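# Snap the lid onto a loose jar

## Task

A jar sits free on the table with its lid resting on top. Push the lid down firmly until it is latched onto the jar around its whole circumference and sits level on the rim; if one edge latches before the other, pressing on the edge that is still raised is allowed. Touching the lid with the wrist camera or its bracket (on the little-finger side of the palm heel) counts as failure. At the end the jar must stand upright on the table, neither jar nor lid may still be moving, and the result must hold without the robot supporting it, so release the lid and withdraw the hand.

## Robot and tools

ROBOT. Two arms, left_arm and right_arm, face each other across the table. Each ends in an identical five-finger right hand (not mirrored), so every hand number and axis means the same on both. Scene frame: origin on the table surface halfway between the arm bases, table at z = 0, +z up, left_arm's base on the +y side. The names do not refer to image sides. Reported hand positions can be slightly wrong, more so at long reach.

HAND POINT. Each arm is steered by a hand point 0.05 m in front of the palm, where index pad meets thumb tip in a pinch. Its axes: +z along the straightened fingers (fingertips 0.06 to 0.07 m past it), +y out of the palm, +x across the palm toward the little finger. Across the palm the hand extends 0.08 m on the little-finger side; on the thumb side 0.02 m with the thumb swung in front of the palm, up to 0.09 m otherwise. A rigid wrist bracket carrying the wrist camera sits on the little-finger side, 0.03 m beyond the point along +y and 0.11 m from it across the palm. For this job it must never touch the lid, so press with fingers or palm away from that side.

ROW FORMAT. A row is 28 numbers in [-1, 1], always for both arms: left_arm dx, dy, dz, rx, ry, rz, then left_gripper little, ring, middle, index, thumb_bend, thumb_turn, force_limit, speed, then the same 14 for right_arm/right_gripper. An optional 12 extra numbers (0 to 1) set per-joint stiffness scales, left arm's six then right's, lasting until changed. dx..rz are an offset, not a pose: relative to the hand point's measured pose at the start of the action (for a call's first action, the last pose reported in this scene), in the hand point's own axes. Every row of an action is measured from that same start. Scale: 1.0 = 0.6 m or 180 degrees; rx, ry, rz form a single rotation vector. Each control step clips the commanded pose to 100 mm and 16 degrees from the current measured pose, so big offsets take several actions. An arm that should stay put gets zero offsets.

HAND NUMBERS are targets, not offsets. Fingers: +1 straight, -1 curled into the palm. thumb_bend: +1 straight, -1 fully bent. thumb_turn: +1 beside the palm, -1 across in front of it. A pinch is roughly index -0.22, thumb_bend -0.75, thumb_turn -0.57. force_limit maps -1..+1 linearly to about 0..10 N fingertip force (0..15 N for the two thumb motors); it only stops closing. speed maps -1..+1 to near zero..full (full travel in 0.6 s). No value means 'unchanged': to keep a hand as is, resend its last eight numbers, or, before any were sent, its hand_measured six plus hand_force_limit and hand_speed. Motors start only on a target change of at least 0.01, then lock when done.

TOOLS.
execute_actions(actions): a list of actions; each action is up to 15 rows, one per 1/30 s step, with the last row held to fill 15 steps. An empty list just returns state and images.
move(target, speed, stop_force, blocking): target is one row (offsets from the pose in the latest result that shows one). Hand points travel straight, all finishing together, in 0.5 to 10 s. speed is path top speed in m/s, 0.002 to 0.5 (default 0.25); rotation up to twice that in rad/s. stop_force, 9 to 40 N, one value for both arms, ends an arm's path when its wrist sensor feels that much extra push against the motion for two steps; the arm then backs to its pose two steps earlier and holds. Use it with slow speed when pressing; do not rely on it if the hand rotates; leave it out when moving away from a contact. Not allowed in the first 0.2 s or with blocking=false. blocking=false returns after 0.5 s; check with wait(0) or brake with stop before sending more.
wait(seconds): 0 to 10, lets the scene run holding last commands.
stop(): brakes a running move.
zoom_image(camera, region): region [x0, y0, x1, y1] in pixels, at most 504 by 504.
show_instructions(): shows the reference images.
finished_scene(scene): ends the scene, which cannot be undone; call it only once the lid is latched, the jar upright, and the hand released and clear.

RESULTS. The state line gives per arm end_effector_position (m), end_effector_quat_wxyz and velocities in the scene frame. 'Hand target' lines show where each arm is being driven. 'pose unreachable' means a clearance check altered that arm's command. hand_measured, hand_stopped_by (moving, target, force, stalled, fault) and hand_load_n (positive when pushed open) each list six motors. Wrist force and torque are in the hand point's axes; pressing down on a surface reads as force pointing back into the arm; offset up to about 4 N, noise up to 2.4 N, saturation near 50 N. The move: line reports done, off_target, moving, held, fault or contact, plus limits=paced (pose clipped) or limits=held (steps blocked). Cameras: cam_high and cam_low (896x504), cam_left_wrist and cam_right_wrist (616x616 fisheye).

CAUTIONS. Arms are stiff: aiming even slightly past a firm contact without stop_force can trigger a fault. Joint load limits are 135 N m for shoulder pan, shoulder lift and elbow, 25.2 N m for the three wrist joints; exceeding one, or 150 N external force, halts that arm for 10 s. Keep the two arms from striking or pushing on each other. Do not knock the jar over or off the table. Holding loads heats motors (warning at 70 C, braking at 85 C). Loose objects may get nudged occasionally, and the robot keeps running on the last command while you think.

Each tool is called after "Emit:" as name(argument=value, ...) on one line, values as JSON.

Reference images:

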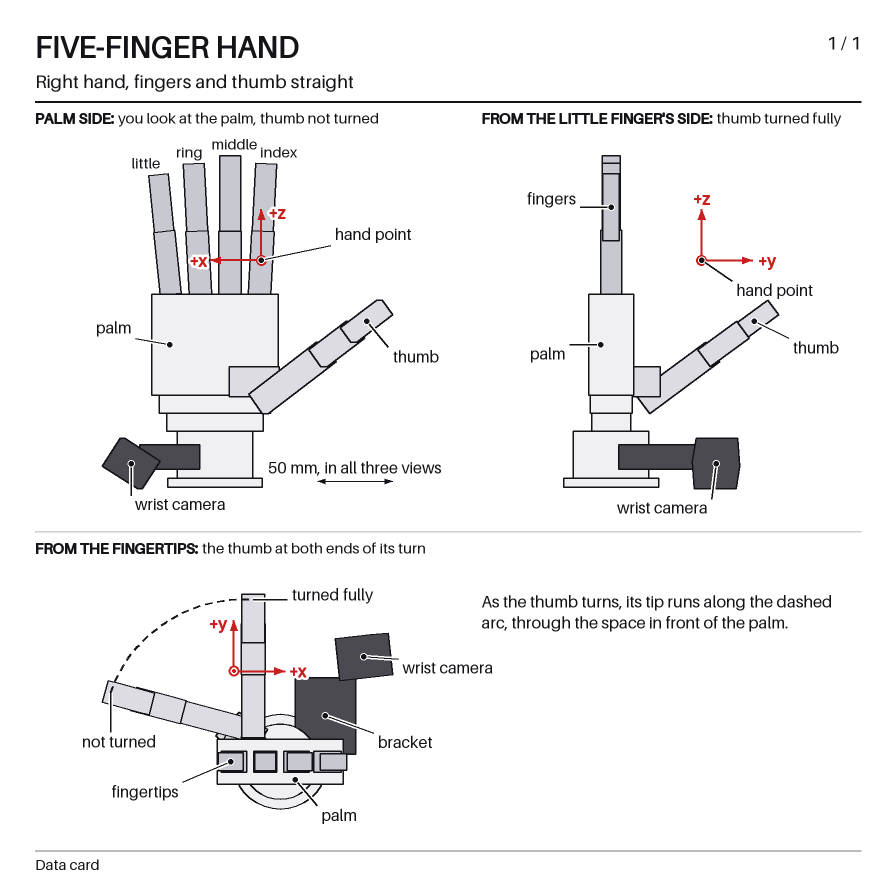

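## Session

Emit:
execute_actions(actions=[])

Scene clock: 0.00 s.
left_arm: end_effector_position=(+0.3135, +0.3933, +0.4830) hand_measured=(+1.000, +1.000, +1.000, +1.000, +1.000, +1.000) hand_load_n=(+0.0, +0.0, +0.0, +0.0, +0.0, +0.0) hand_stopped_by=(target, target, target, target, target, target) hand_force_limit=0.00 hand_speed=-0.80 end_effector_quat_wxyz=(+0.009, +0.405, +0.914, -0.009) end_effector_velocity=(+0.000, +0.000, +0.000) end_effector_angular_velocity=(-0.000, -0.001, +0.000) | right_arm: end_effector_position=(+0.0865, -0.2554, +0.4892) hand_measured=(+1.000, +1.000, +1.000, +1.000, +1.000, +1.000) hand_load_n=(+0.0, +0.0, +0.0, +0.0, +0.0, +0.0) hand_stopped_by=(target, target, target, target, target, target) hand_force_limit=0.00 hand_speed=-0.80 end_effector_quat_wxyz=(+0.039, -0.386, +0.922, +0.009) end_effector_velocity=(-0.000, -0.000, -0.000) end_effector_angular_velocity=(+0.001, -0.001, +0.000)
Joint positions: left_arm=[ 0.537 -1.732  1.33   1.948  1.572 -1.917] | right_arm=[-1.181 -1.753  1.32   1.923  1.559 -1.885]
Joint velocities: left_arm=[ 0.    -0.    -0.001  0.    -0.001  0.   ] | right_arm=[ 0.    -0.001  0.001 -0.001 -0.    -0.   ]
Joint torques (N m, as the arm reports them, + toward a larger angle): no reading
Motor temperatures (°C, as the motors report them): left_arm=[30 29 32 37 36 36] | right_arm=[33 32 30 40 36 40]
Wrist force (N, on the end effector, along its own x y z axes, offset not removed): no reading
Wrist torque (N m, same axes, about the end effector's origin, offset not removed): no reading
Hand target (left_arm): +0.313, +0.393, +0.483; +0.009, +0.405, +0.914, -0.009
Hand target (right_arm): +0.086, -0.255, +0.489; +0.039, -0.386, +0.922, +0.009
Joint stiffness scale: left_arm=[1. 1. 1. 1. 1. 1.] | right_arm=[1. 1. 1. 1. 1. 1.]

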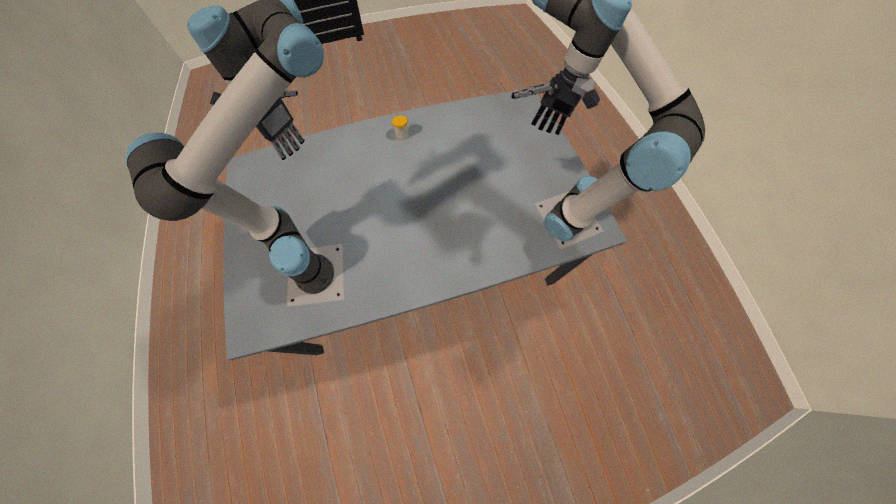

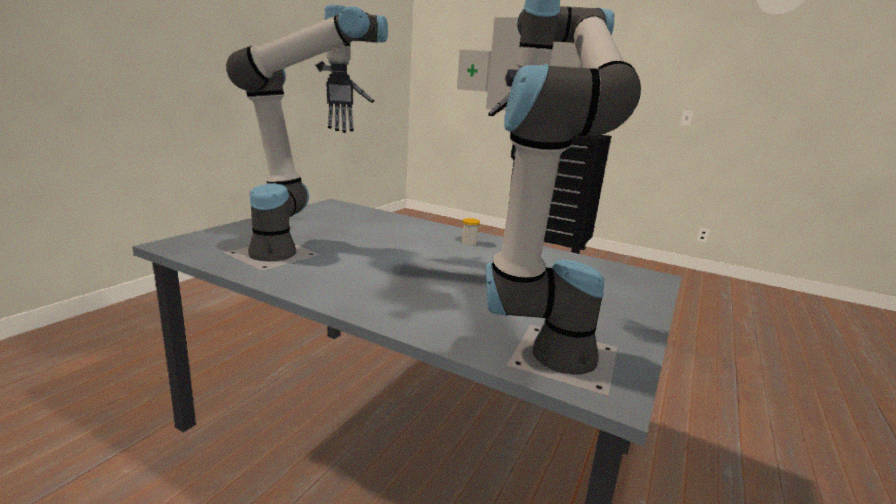

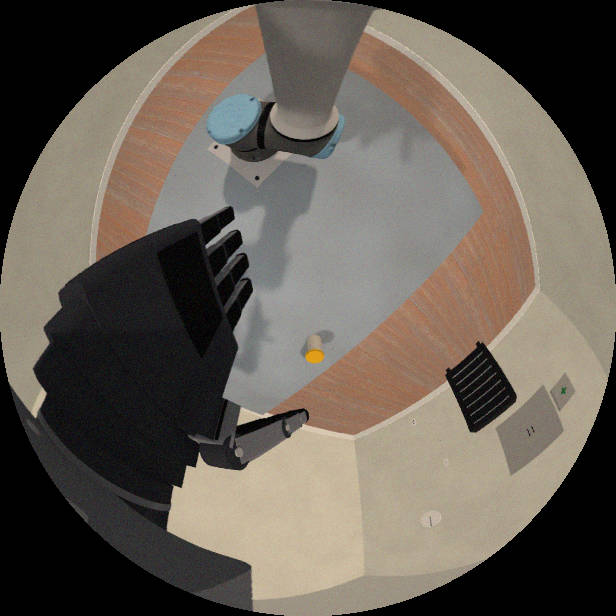

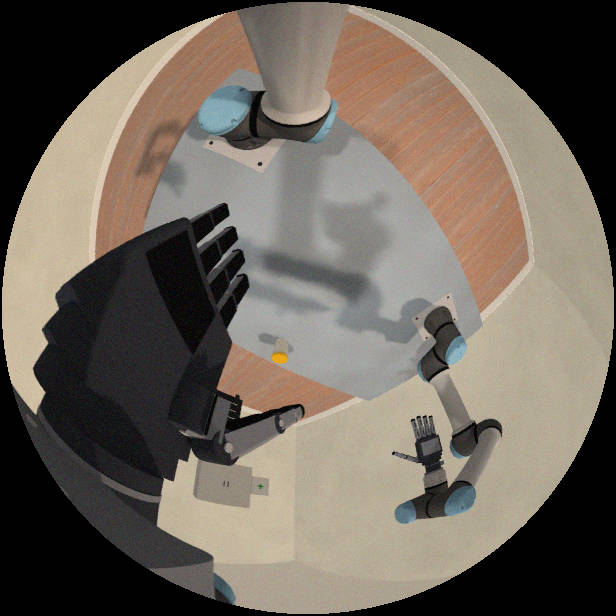

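Emit:
zoom_image(camera="cam_low", region=[430, 200, 510, 260])

Emit:
zoom_image(camera="cam_high", region=[360, 95, 440, 155])

Emit:
zoom_image(camera="cam_left_wrist", region=[270, 310, 360, 390])

Region (430, 200, 510, 260) of cam_low's 896x504 image, scaled by 6.300, with more detail than that image has; it fills the top 378 rows of this view, and the rest is white.

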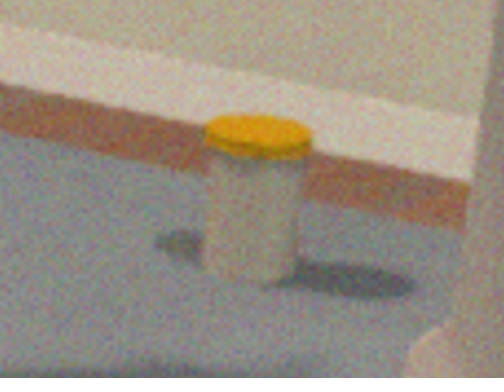

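Region (360, 95, 440, 155) of cam_high's 896x504 image, scaled by 6.300, with more detail than that image has; it fills the top 378 rows of this view, and the rest is white.

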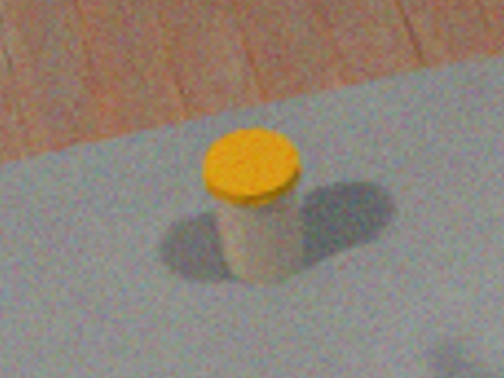

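Region (270, 310, 360, 390) of cam_left_wrist's 616x616 image, scaled by 5.600, with more detail than that image has.

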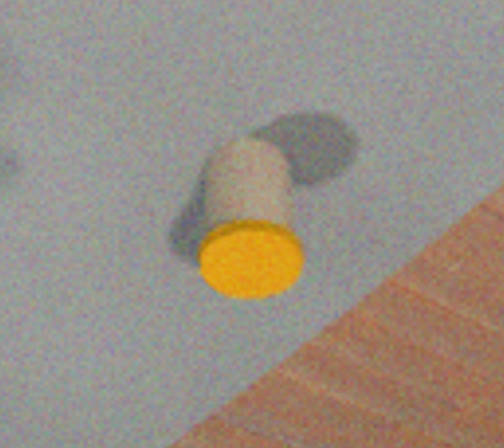

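Emit:
move(target=[-0.904,-0.124,0.454,-0.381,-0.3776,0.3903,1,1,1,1,1,1,0,-0.8,0,0,0,0,0,0,1,1,1,1,1,1,0,-0.8], speed=0.4)

Scene clock: 46.80 s.
left_arm: end_effector_position=(+0.6232, -0.0652, +0.2236) hand_measured=(+1.000, +1.000, +1.000, +1.000, +1.000, +1.000) hand_load_n=(+0.0, +0.0, +0.0, +0.0, +0.0, +0.0) hand_stopped_by=(target, target, target, target, target, target) hand_force_limit=0.00 hand_speed=-0.80 end_effector_quat_wxyz=(+0.659, +0.661, +0.255, +0.253) end_effector_velocity=(-0.001, -0.002, -0.002) end_effector_angular_velocity=(+0.001, -0.000, -0.007) | right_arm: end_effector_position=(+0.0865, -0.2554, +0.4892) hand_measured=(+1.000, +1.000, +1.000, +1.000, +1.000, +1.000) hand_load_n=(+0.0, +0.0, +0.0, +0.0, +0.0, +0.0) hand_stopped_by=(target, target, target, target, target, target) hand_force_limit=0.00 hand_speed=-0.80 end_effector_quat_wxyz=(+0.039, -0.386, +0.922, +0.009) end_effector_velocity=(-0.000, -0.000, +0.000) end_effector_angular_velocity=(-0.001, +0.002, +0.000)
Joint positions: left_arm=[ 0.77  -0.958  1.637 -0.676  1.458 -0.003] | right_arm=[-1.181 -1.753  1.32   1.923  1.559 -1.885]
Joint velocities: left_arm=[ 0.     0.005 -0.003 -0.002  0.007  0.001] | right_arm=[-0.     0.001 -0.001  0.002  0.    -0.   ]
Joint torques (N m, as the arm reports them, + toward a larger angle): left_arm=[  0.51 -39.74 -18.68  -2.03   0.17   0.54] | right_arm=[  1.28  -9.84 -16.73   2.11   0.06   0.07]
Motor temperatures (°C, as the motors report them): left_arm=[30 29 32 37 36 36] | right_arm=[33 32 30 40 36 40]
Wrist force (N, on the end effector, along its own x y z axes, offset not removed): left_arm=[0.1 1.1 0.0] | right_arm=[1.0 -0.4 0.8]
Wrist torque (N m, same axes, about the end effector's origin, offset not removed): left_arm=[0.27 0.05 -0.15] | right_arm=[-0.03 0.04 0.04]
Hand target (left_arm): +0.624, -0.065, +0.224; +0.659, +0.660, +0.255, +0.253
Hand target (right_arm): +0.086, -0.255, +0.489; +0.039, -0.386, +0.922, +0.009
Off the commanded pose (left_arm): 0.001 m, 0 deg.
Off the commanded pose (right_arm): 0.000 m, 0 deg.
Joint stiffness scale: left_arm=[1. 1. 1. 1. 1. 1.] | right_arm=[1. 1. 1. 1. 1. 1.]
move: done

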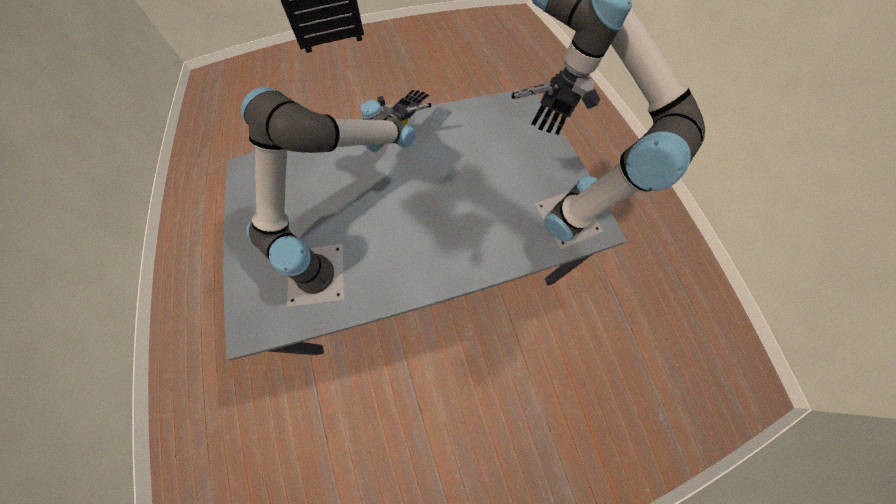

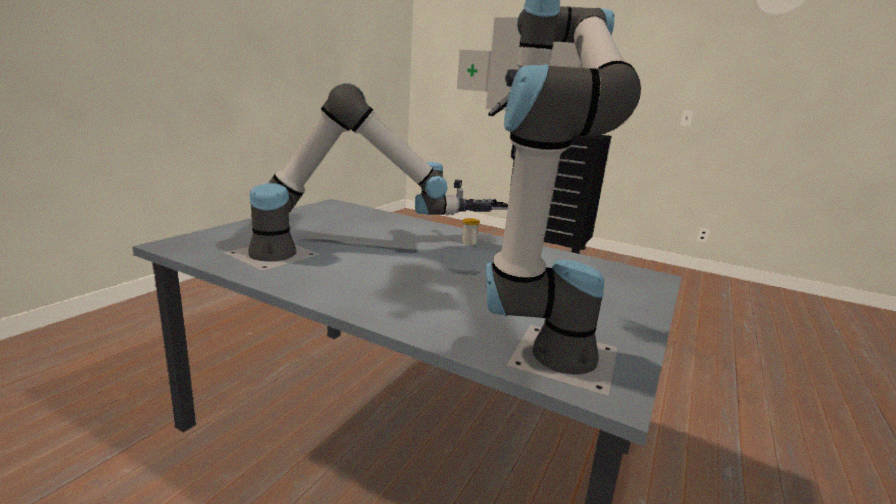

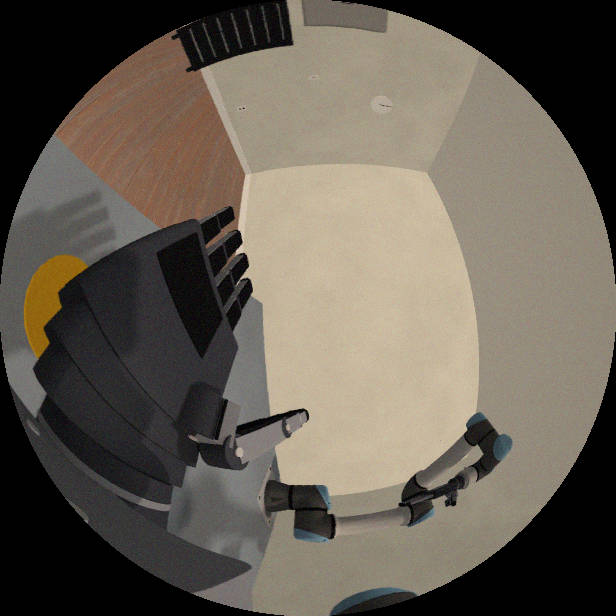

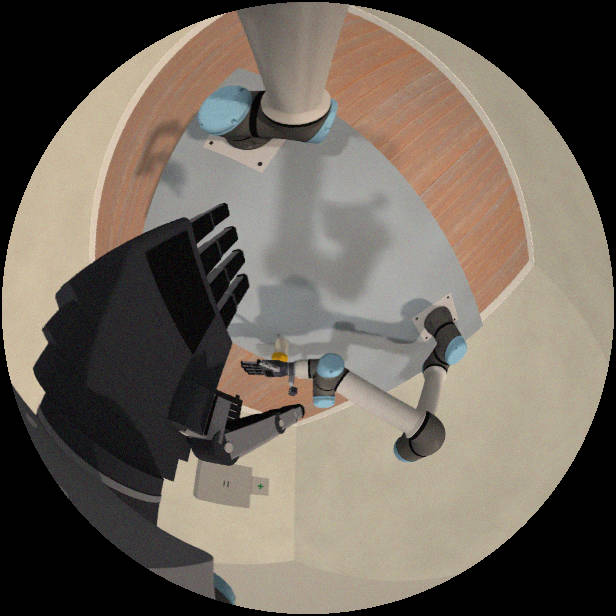

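Emit:
zoom_image(camera="cam_low", region=[410, 160, 520, 255])

Emit:
zoom_image(camera="cam_right_wrist", region=[230, 320, 350, 410])

Emit:
zoom_image(camera="cam_left_wrist", region=[0, 200, 200, 420])

Region (410, 160, 520, 255) of cam_low's 896x504 image, scaled by 4.582, with more detail than that image has; it fills the top 435 rows of this view, and the rest is white.

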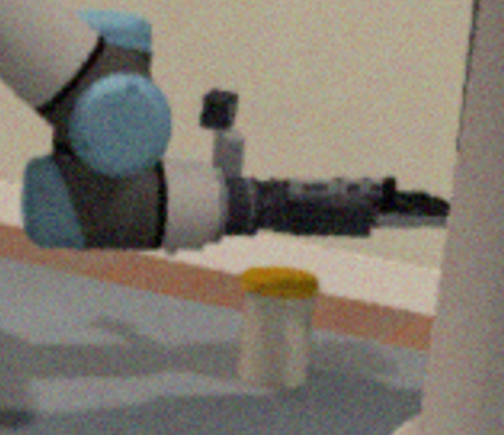

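Region (230, 320, 350, 410) of cam_right_wrist's 616x616 image, scaled by 4.200, with more detail than that image has; it fills the top 378 rows of this view, and the rest is white.

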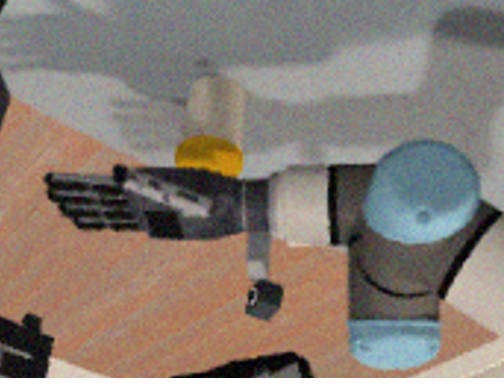

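Region (0, 200, 200, 420) of cam_left_wrist's 616x616 image, scaled by 2.291, with more detail than that image has; it fills the left 458 columns of this view, and the rest is white.

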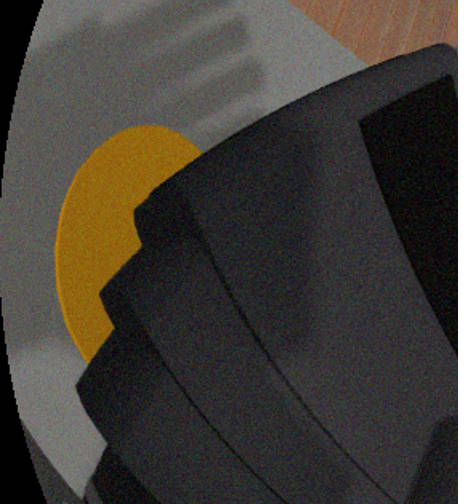

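Emit:
zoom_image(camera="cam_left_wrist", region=[380, 400, 530, 540])

Emit:
zoom_image(camera="cam_high", region=[350, 75, 450, 160])

Region (380, 400, 530, 540) of cam_left_wrist's 616x616 image, scaled by 3.360, with more detail than that image has; it fills the top 470 rows of this view, and the rest is white.

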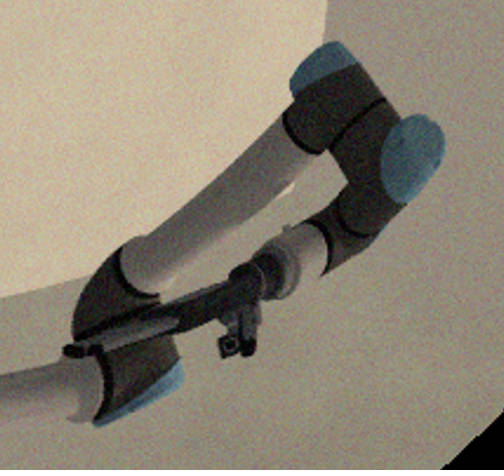

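Region (350, 75, 450, 160) of cam_high's 896x504 image, scaled by 5.040, with more detail than that image has; it fills the top 428 rows of this view, and the rest is white.

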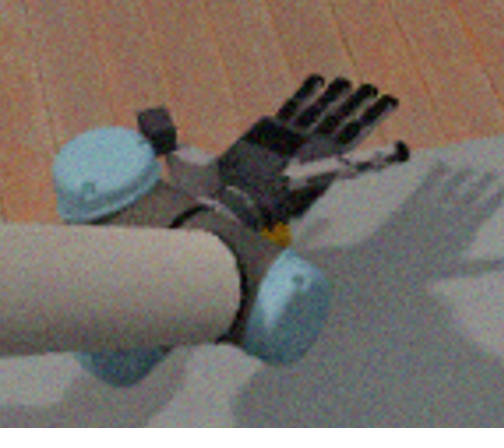

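Emit:
move(target=[0.0533,-0.045,-0.025,0,0,0,1,1,1,1,1,1,0,-0.8,0,0,0,0,0,0,1,1,1,1,1,1,0,-0.8], speed=0.15)

Scene clock: 72.83 s.
left_arm: end_effector_position=(+0.6367, -0.0336, +0.1982) hand_measured=(+1.000, +1.000, +1.000, +1.000, +1.000, +1.000) hand_load_n=(+0.0, +0.0, +0.0, +0.0, +0.0, +0.0) hand_stopped_by=(target, target, target, target, target, target) hand_force_limit=0.00 hand_speed=-0.80 end_effector_quat_wxyz=(+0.659, +0.660, +0.256, +0.253) end_effector_velocity=(-0.002, -0.002, +0.004) end_effector_angular_velocity=(-0.012, -0.010, -0.012) | right_arm: end_effector_position=(+0.0865, -0.2554, +0.4892) hand_measured=(+1.000, +1.000, +1.000, +1.000, +1.000, +1.000) hand_load_n=(+0.0, +0.0, +0.0, +0.0, +0.0, +0.0) hand_stopped_by=(target, target, target, target, target, target) hand_force_limit=0.00 hand_speed=-0.80 end_effector_quat_wxyz=(+0.039, -0.386, +0.922, +0.009) end_effector_velocity=(-0.000, -0.000, -0.000) end_effector_angular_velocity=(-0.001, +0.001, +0.002)
Joint positions: left_arm=[ 0.824 -0.936  1.683 -0.745  1.512 -0.003] | right_arm=[-1.181 -1.753  1.32   1.923  1.559 -1.885]
Joint velocities: left_arm=[-0.    -0.     0.    -0.016  0.012  0.   ] | right_arm=[-0.     0.     0.     0.001 -0.    -0.002]
Joint torques (N m, as the arm reports them, + toward a larger angle): left_arm=[ -0.39 -39.25 -12.97  -1.74   0.02   0.1 ] | right_arm=[  0.83  -9.23 -16.6    2.     0.06   0.11]
Motor temperatures (°C, as the motors report them): left_arm=[30 29 32 37 36 36] | right_arm=[33 32 30 40 36 40]
Wrist force (N, on the end effector, along its own x y z axes, offset not removed): left_arm=[2.6 2.1 2.7] | right_arm=[0.3 -2.6 2.9]
Wrist torque (N m, same axes, about the end effector's origin, offset not removed): left_arm=[0.22 -0.44 0.05] | right_arm=[-0.59 -0.04 -0.18]
Hand target (left_arm): +0.637, -0.033, +0.197; +0.659, +0.661, +0.255, +0.253
Hand target (right_arm): +0.086, -0.255, +0.489; +0.039, -0.386, +0.922, +0.009
Off the commanded pose (left_arm): 0.002 m, 0 deg.
Off the commanded pose (right_arm): 0.000 m, 0 deg.
Joint stiffness scale: left_arm=[1. 1. 1. 1. 1. 1.] | right_arm=[1. 1. 1. 1. 1. 1.]
move: done

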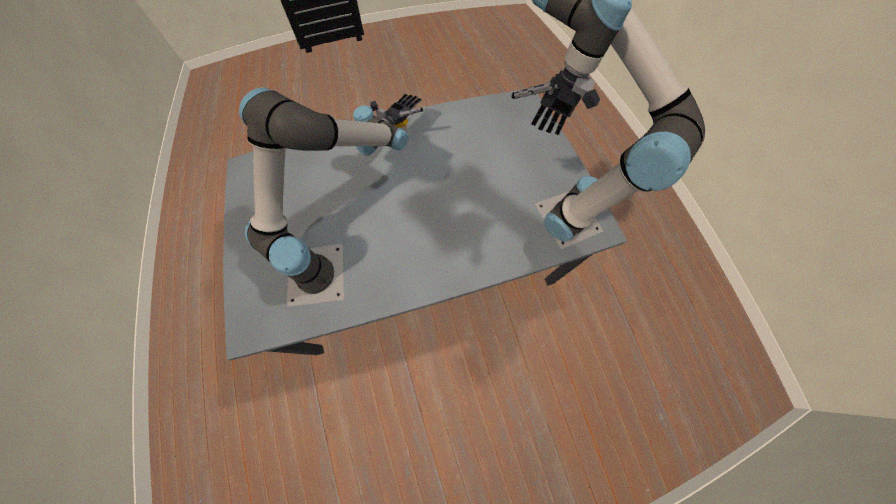

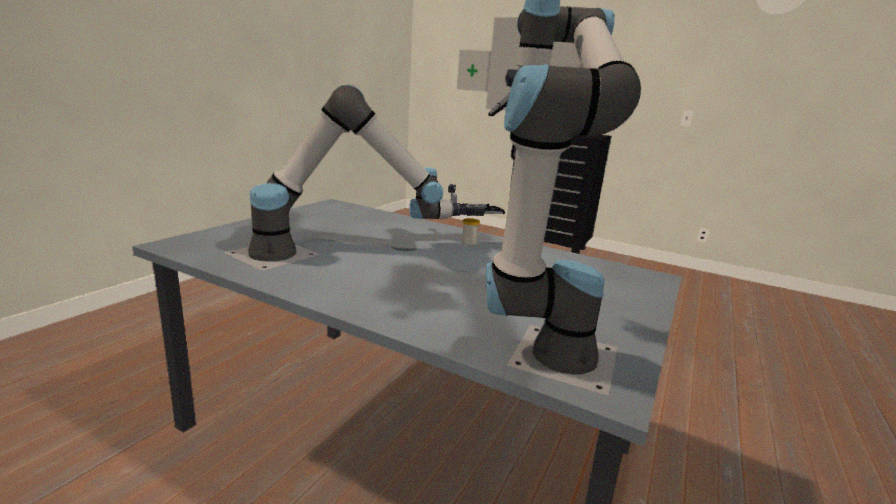

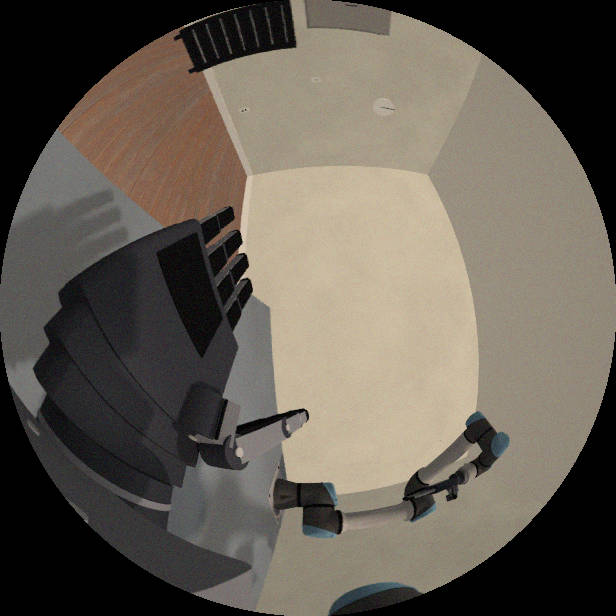

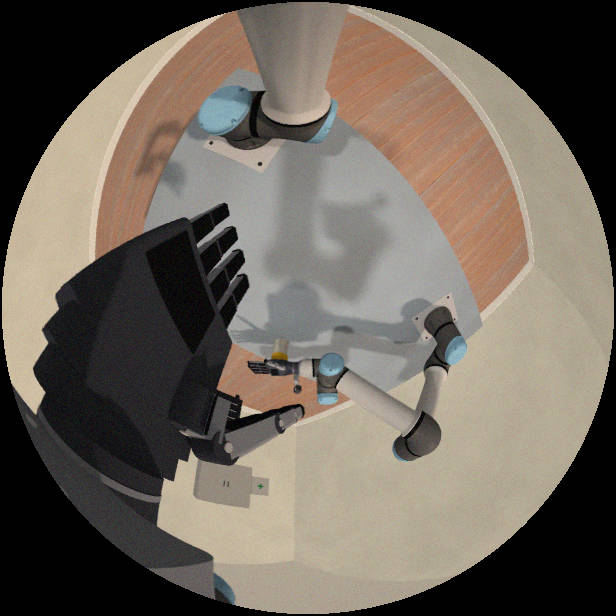

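Emit:
zoom_image(camera="cam_low", region=[425, 175, 515, 255])

Emit:
zoom_image(camera="cam_right_wrist", region=[240, 325, 330, 400])

Region (425, 175, 515, 255) of cam_low's 896x504 image, scaled by 5.600, with more detail than that image has.

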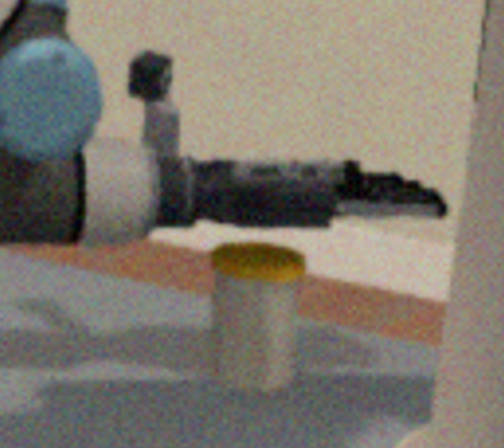

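Region (240, 325, 330, 400) of cam_right_wrist's 616x616 image, scaled by 5.600, with more detail than that image has.

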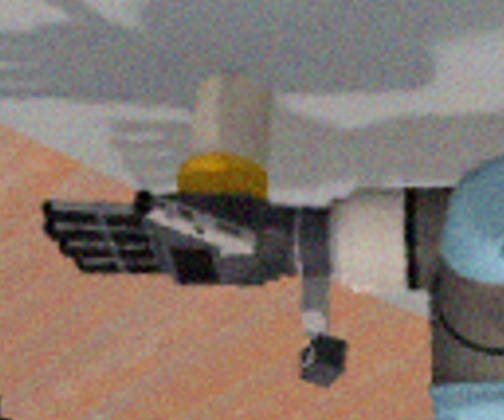

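Emit:
move(target=[0,-0.038,0,0,0,0,1,1,1,1,1,1,0,-0.8,0,0,0,0,0,0,1,1,1,1,1,1,0,-0.8], speed=0.1)

Emit:
move(target=[0,-0.04,0,0,0,0,1,1,1,1,1,1,0,-0.8,0,0,0,0,0,0,1,1,1,1,1,1,0,-0.8], speed=0.012, stop_force=15)

Scene clock: 80.90 s.
left_arm: end_effector_position=(+0.6368, -0.0340, +0.1768) hand_measured=(+1.000, +1.000, +1.000, +1.000, +1.000, +1.000) hand_load_n=(+0.0, +0.0, +0.0, +0.0, +0.0, +0.0) hand_stopped_by=(target, target, target, target, target, target) hand_force_limit=0.00 hand_speed=-0.80 end_effector_quat_wxyz=(+0.660, +0.660, +0.255, +0.253) end_effector_velocity=(+0.001, +0.000, +0.002) end_effector_angular_velocity=(-0.007, -0.006, +0.002) | right_arm: end_effector_position=(+0.0865, -0.2554, +0.4892) hand_measured=(+1.000, +1.000, +1.000, +1.000, +1.000, +1.000) hand_load_n=(+0.0, +0.0, +0.0, +0.0, +0.0, +0.0) hand_stopped_by=(target, target, target, target, target, target) hand_force_limit=0.00 hand_speed=-0.80 end_effector_quat_wxyz=(+0.039, -0.386, +0.922, +0.009) end_effector_velocity=(-0.000, -0.000, -0.000) end_effector_angular_velocity=(+0.000, +0.000, -0.000)
Joint positions: left_arm=[ 0.824 -0.9    1.69  -0.79   1.513 -0.003] | right_arm=[-1.181 -1.753  1.32   1.923  1.559 -1.885]
Joint velocities: left_arm=[ 0.001  0.    -0.    -0.009 -0.001 -0.   ] | right_arm=[ 0.001 -0.001  0.001  0.    -0.     0.001]
Joint torques (N m, as the arm reports them, + toward a larger angle): left_arm=[ -1.75 -39.97 -13.53  -1.76  -0.77   0.18] | right_arm=[  0.57  -9.59 -17.19   2.26   0.     0.06]
Motor temperatures (°C, as the motors report them): left_arm=[30 29 32 37 36 36] | right_arm=[33 32 30 40 36 40]
Wrist force (N, on the end effector, along its own x y z axes, offset not removed): left_arm=[1.3 -4.6 1.7] | right_arm=[-0.6 -0.4 1.0]
Wrist torque (N m, same axes, about the end effector's origin, offset not removed): left_arm=[-0.75 -0.16 -0.50] | right_arm=[-0.14 0.18 -0.09]
Hand target (left_arm): +0.637, -0.034, +0.175; +0.659, +0.660, +0.256, +0.253
Hand target (right_arm): +0.086, -0.255, +0.489; +0.039, -0.386, +0.922, +0.009
Off the commanded pose (left_arm): 0.002 m, 0 deg.
Off the commanded pose (right_arm): 0.000 m, 0 deg.
Joint stiffness scale: left_arm=[1. 1. 1. 1. 1. 1.] | right_arm=[1. 1. 1. 1. 1. 1.]
move: done

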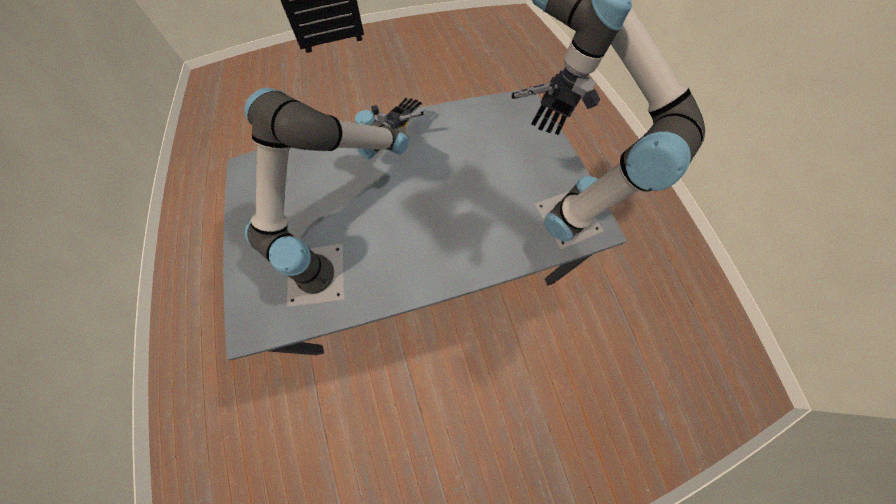

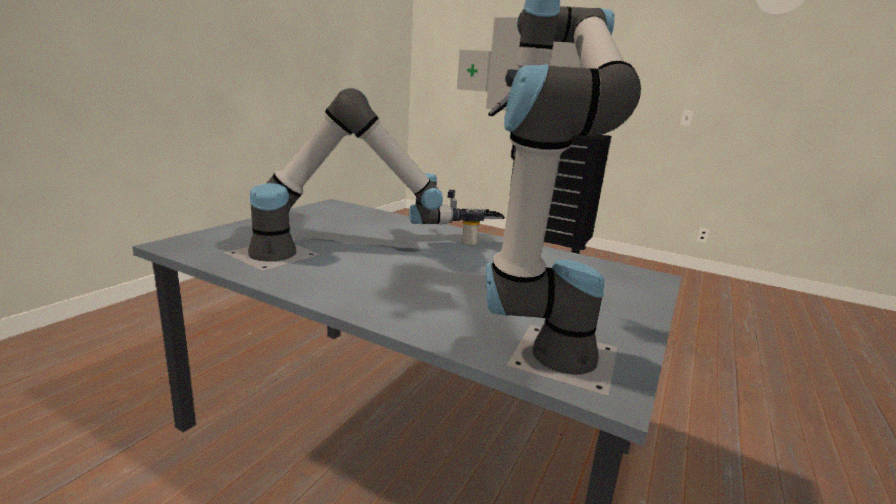

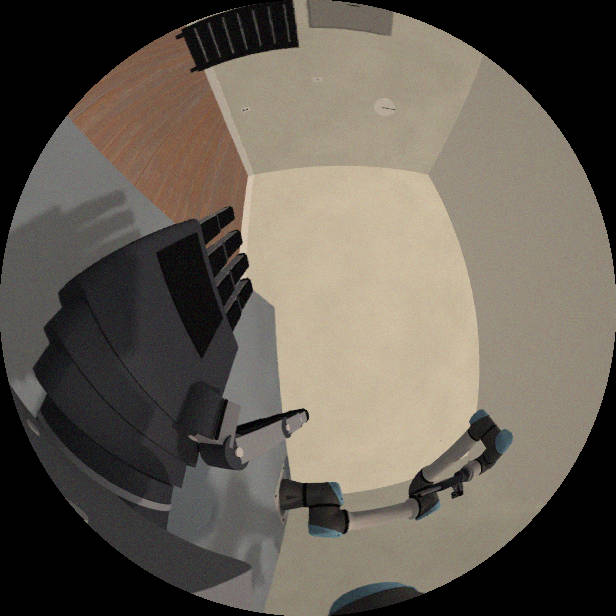

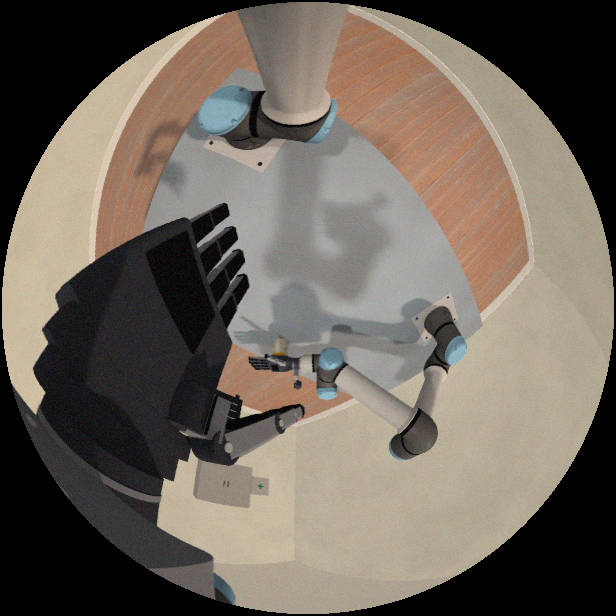

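Scene clock: 83.07 s.
left_arm: end_effector_position=(+0.6378, -0.0353, +0.1696) hand_measured=(+1.000, +1.000, +1.000, +1.000, +1.000, +1.000) hand_load_n=(+0.0, +0.0, +0.0, +0.0, +0.0, +0.0) hand_stopped_by=(target, target, target, target, target, target) hand_force_limit=0.00 hand_speed=-0.80 end_effector_quat_wxyz=(+0.667, +0.652, +0.253, +0.255) end_effector_velocity=(+0.001, +0.001, +0.001) end_effector_angular_velocity=(+0.002, +0.001, +0.001) | right_arm: end_effector_position=(+0.0865, -0.2554, +0.4892) hand_measured=(+1.000, +1.000, +1.000, +1.000, +1.000, +1.000) hand_load_n=(+0.0, +0.0, +0.0, +0.0, +0.0, +0.0) hand_stopped_by=(target, target, target, target, target, target) hand_force_limit=0.00 hand_speed=-0.80 end_effector_quat_wxyz=(+0.039, -0.386, +0.922, +0.009) end_effector_velocity=(+0.001, +0.000, -0.000) end_effector_angular_velocity=(-0.001, +0.001, +0.001)
Joint positions: left_arm=[ 0.824 -0.876  1.691 -0.836  1.513 -0.003] | right_arm=[-1.181 -1.753  1.32   1.923  1.559 -1.885]
Joint velocities: left_arm=[ 0.002 -0.003 -0.     0.005  0.001  0.   ] | right_arm=[-0.     0.002 -0.    -0.    -0.    -0.001]
Joint torques (N m, as the arm reports them, + toward a larger angle): left_arm=[ -1.79 -40.13 -13.62  -0.77  -0.19   0.11] | right_arm=[  0.55  -9.66 -17.37   2.17  -0.03   0.17]
Motor temperatures (°C, as the motors report them): left_arm=[30 29 32 37 36 36] | right_arm=[33 32 30 40 36 40]
Wrist force (N, on the end effector, along its own x y z axes, offset not removed): left_arm=[1.8 0.9 1.1] | right_arm=[-1.0 -3.3 2.2]
Wrist torque (N m, same axes, about the end effector's origin, offset not removed): left_arm=[-0.21 -0.05 -0.26] | right_arm=[-0.52 0.22 -0.19]
Hand target (left_arm): +0.638, -0.035, +0.169; +0.667, +0.653, +0.253, +0.255
Hand target (right_arm): +0.086, -0.255, +0.489; +0.039, -0.386, +0.922, +0.009
Off the commanded pose (left_arm): 0.017 m, 1 deg.
Off the commanded pose (right_arm): 0.000 m, 0 deg.
Joint stiffness scale: left_arm=[1. 1. 1. 1. 1. 1.] | right_arm=[1. 1. 1. 1. 1. 1.]
move: contact (left_arm)

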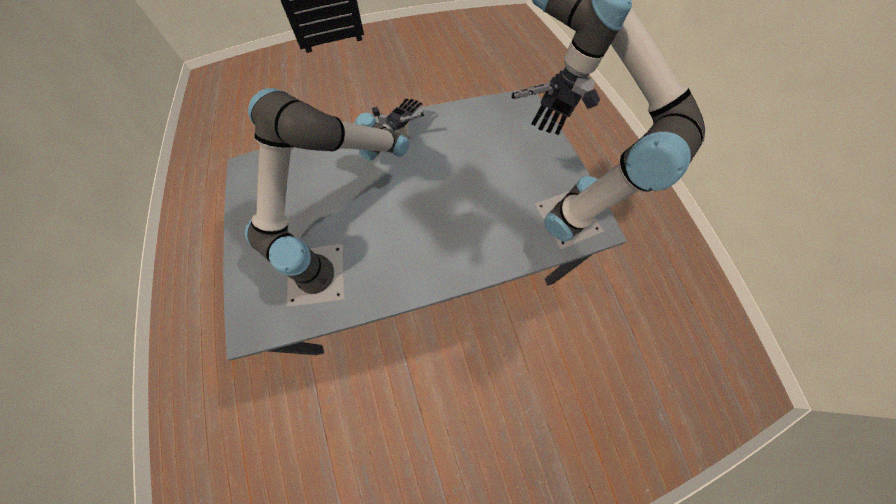

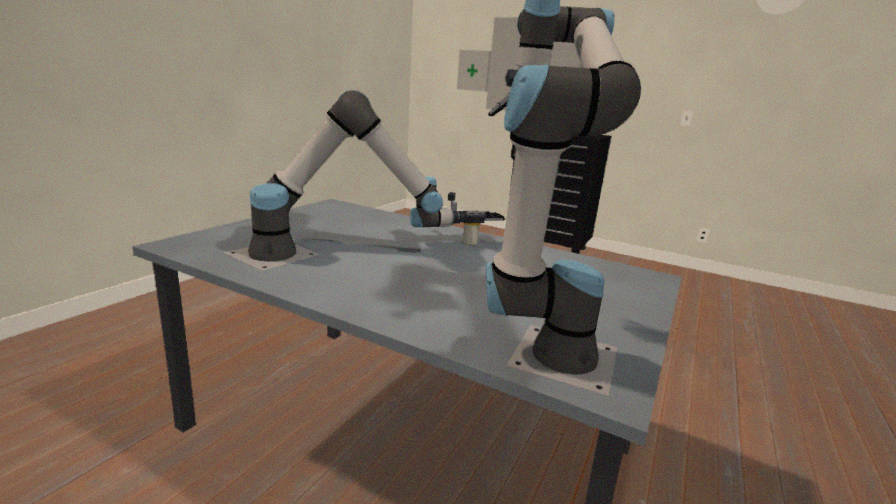

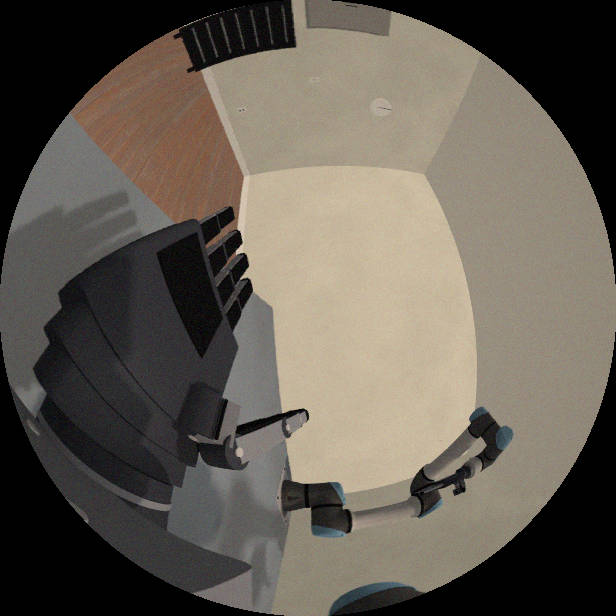

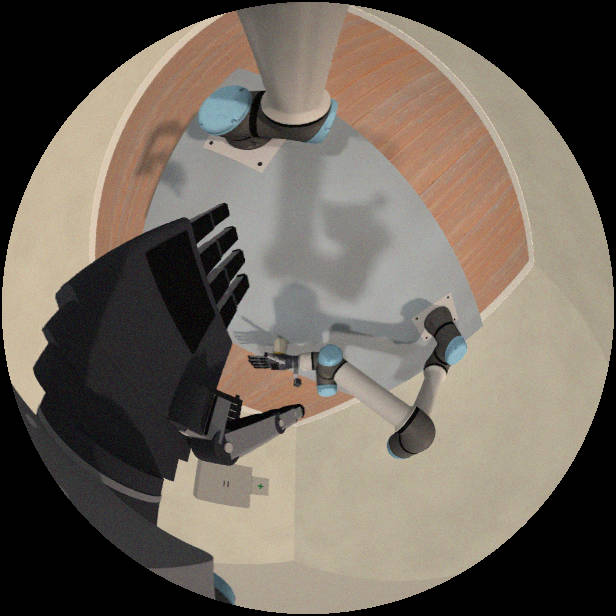

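Emit:
move(target=[0,-0.021,-0.0053,0.0197,0,0,1,1,1,1,1,1,0,-0.8,0,0,0,0,0,0,1,1,1,1,1,1,0,-0.8], speed=0.03)

Scene clock: 88.83 s.
left_arm: end_effector_position=(+0.6371, -0.0341, +0.1668) hand_measured=(+1.000, +1.000, +1.000, +1.000, +1.000, +1.000) hand_load_n=(+0.0, +0.0, +0.0, +0.0, +0.0, +0.0) hand_stopped_by=(target, target, target, target, target, target) hand_force_limit=0.00 hand_speed=-0.80 end_effector_quat_wxyz=(+0.653, +0.666, +0.258, +0.250) end_effector_velocity=(-0.000, -0.000, -0.001) end_effector_angular_velocity=(+0.011, +0.010, +0.001) | right_arm: end_effector_position=(+0.0865, -0.2554, +0.4892) hand_measured=(+1.000, +1.000, +1.000, +1.000, +1.000, +1.000) hand_load_n=(+0.0, +0.0, +0.0, +0.0, +0.0, +0.0) hand_stopped_by=(target, target, target, target, target, target) hand_force_limit=0.00 hand_speed=-0.80 end_effector_quat_wxyz=(+0.039, -0.386, +0.922, +0.009) end_effector_velocity=(+0.000, +0.000, -0.000) end_effector_angular_velocity=(+0.000, -0.000, +0.001)
Joint positions: left_arm=[ 0.824 -0.889  1.688 -0.777  1.513 -0.006] | right_arm=[-1.181 -1.753  1.32   1.923  1.559 -1.885]
Joint velocities: left_arm=[-0.001 -0.003 -0.003  0.021 -0.002 -0.001] | right_arm=[ 0.001  0.     0.    -0.001  0.     0.   ]
Joint torques (N m, as the arm reports them, + toward a larger angle): left_arm=[ -2.53 -34.4  -11.44   0.78  -0.48  -0.19] | right_arm=[  0.76  -8.98 -16.73   2.2    0.11   0.32]
Motor temperatures (°C, as the motors report them): left_arm=[30 29 32 37 36 36] | right_arm=[33 32 30 40 36 40]
Wrist force (N, on the end effector, along its own x y z axes, offset not removed): left_arm=[1.3 12.2 3.2] | right_arm=[-0.6 -1.0 -1.2]
Wrist torque (N m, same axes, about the end effector's origin, offset not removed): left_arm=[0.56 -0.37 0.11] | right_arm=[0.05 0.13 -0.02]
Hand target (left_arm): +0.636, -0.033, +0.157; +0.647, +0.673, +0.260, +0.247
Hand target (right_arm): +0.086, -0.255, +0.489; +0.039, -0.386, +0.922, +0.009
Off the commanded pose (left_arm): 0.010 m, 1 deg.
Off the commanded pose (right_arm): 0.000 m, 0 deg.
Joint stiffness scale: left_arm=[1. 1. 1. 1. 1. 1.] | right_arm=[1. 1. 1. 1. 1. 1.]
move: off_target (left_arm)

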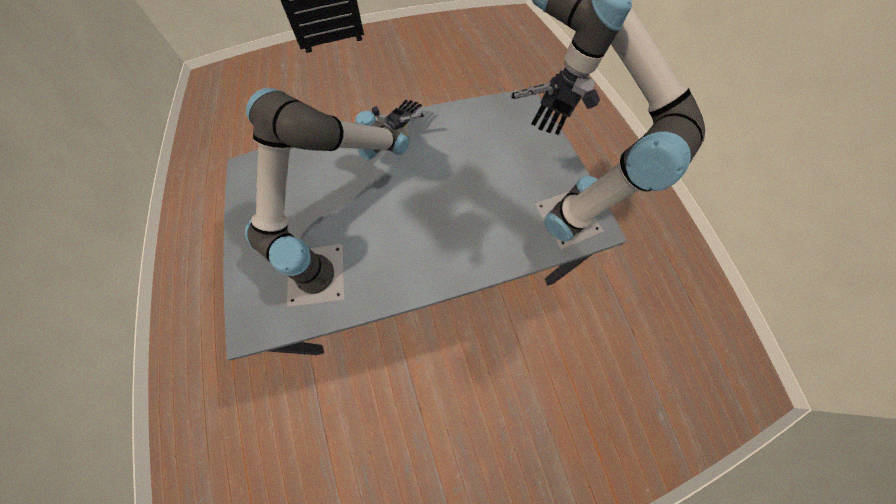

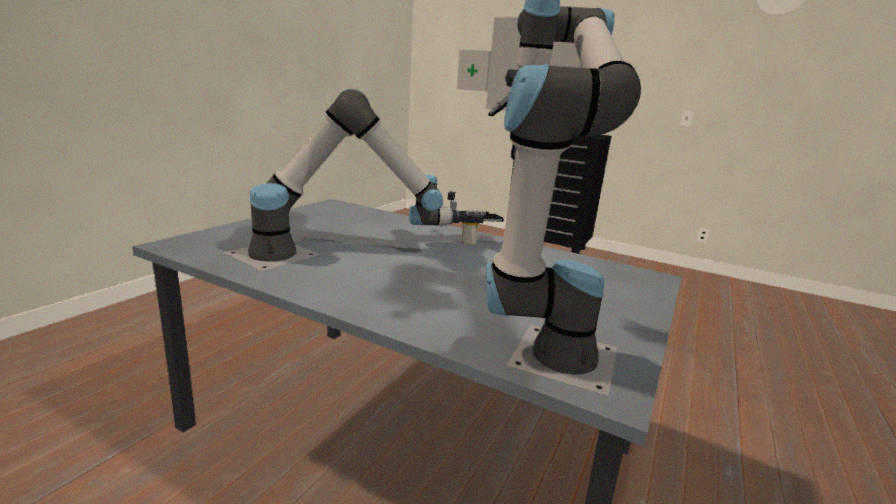

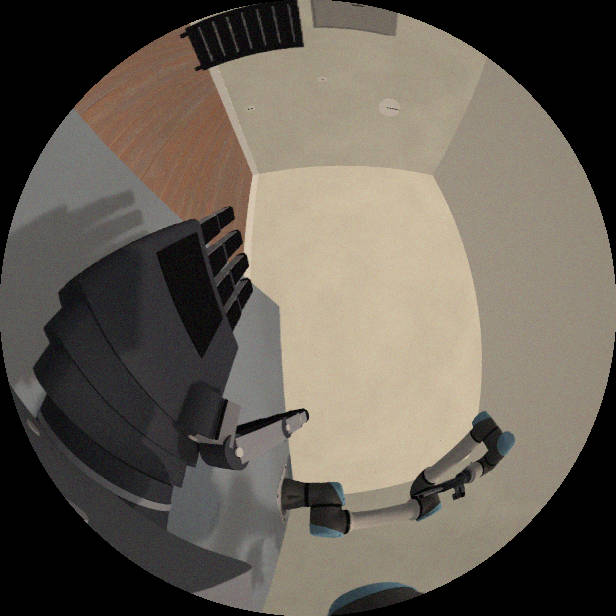

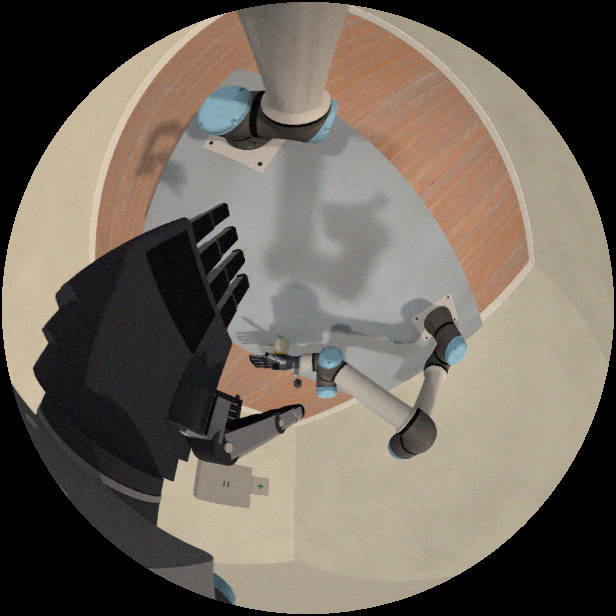

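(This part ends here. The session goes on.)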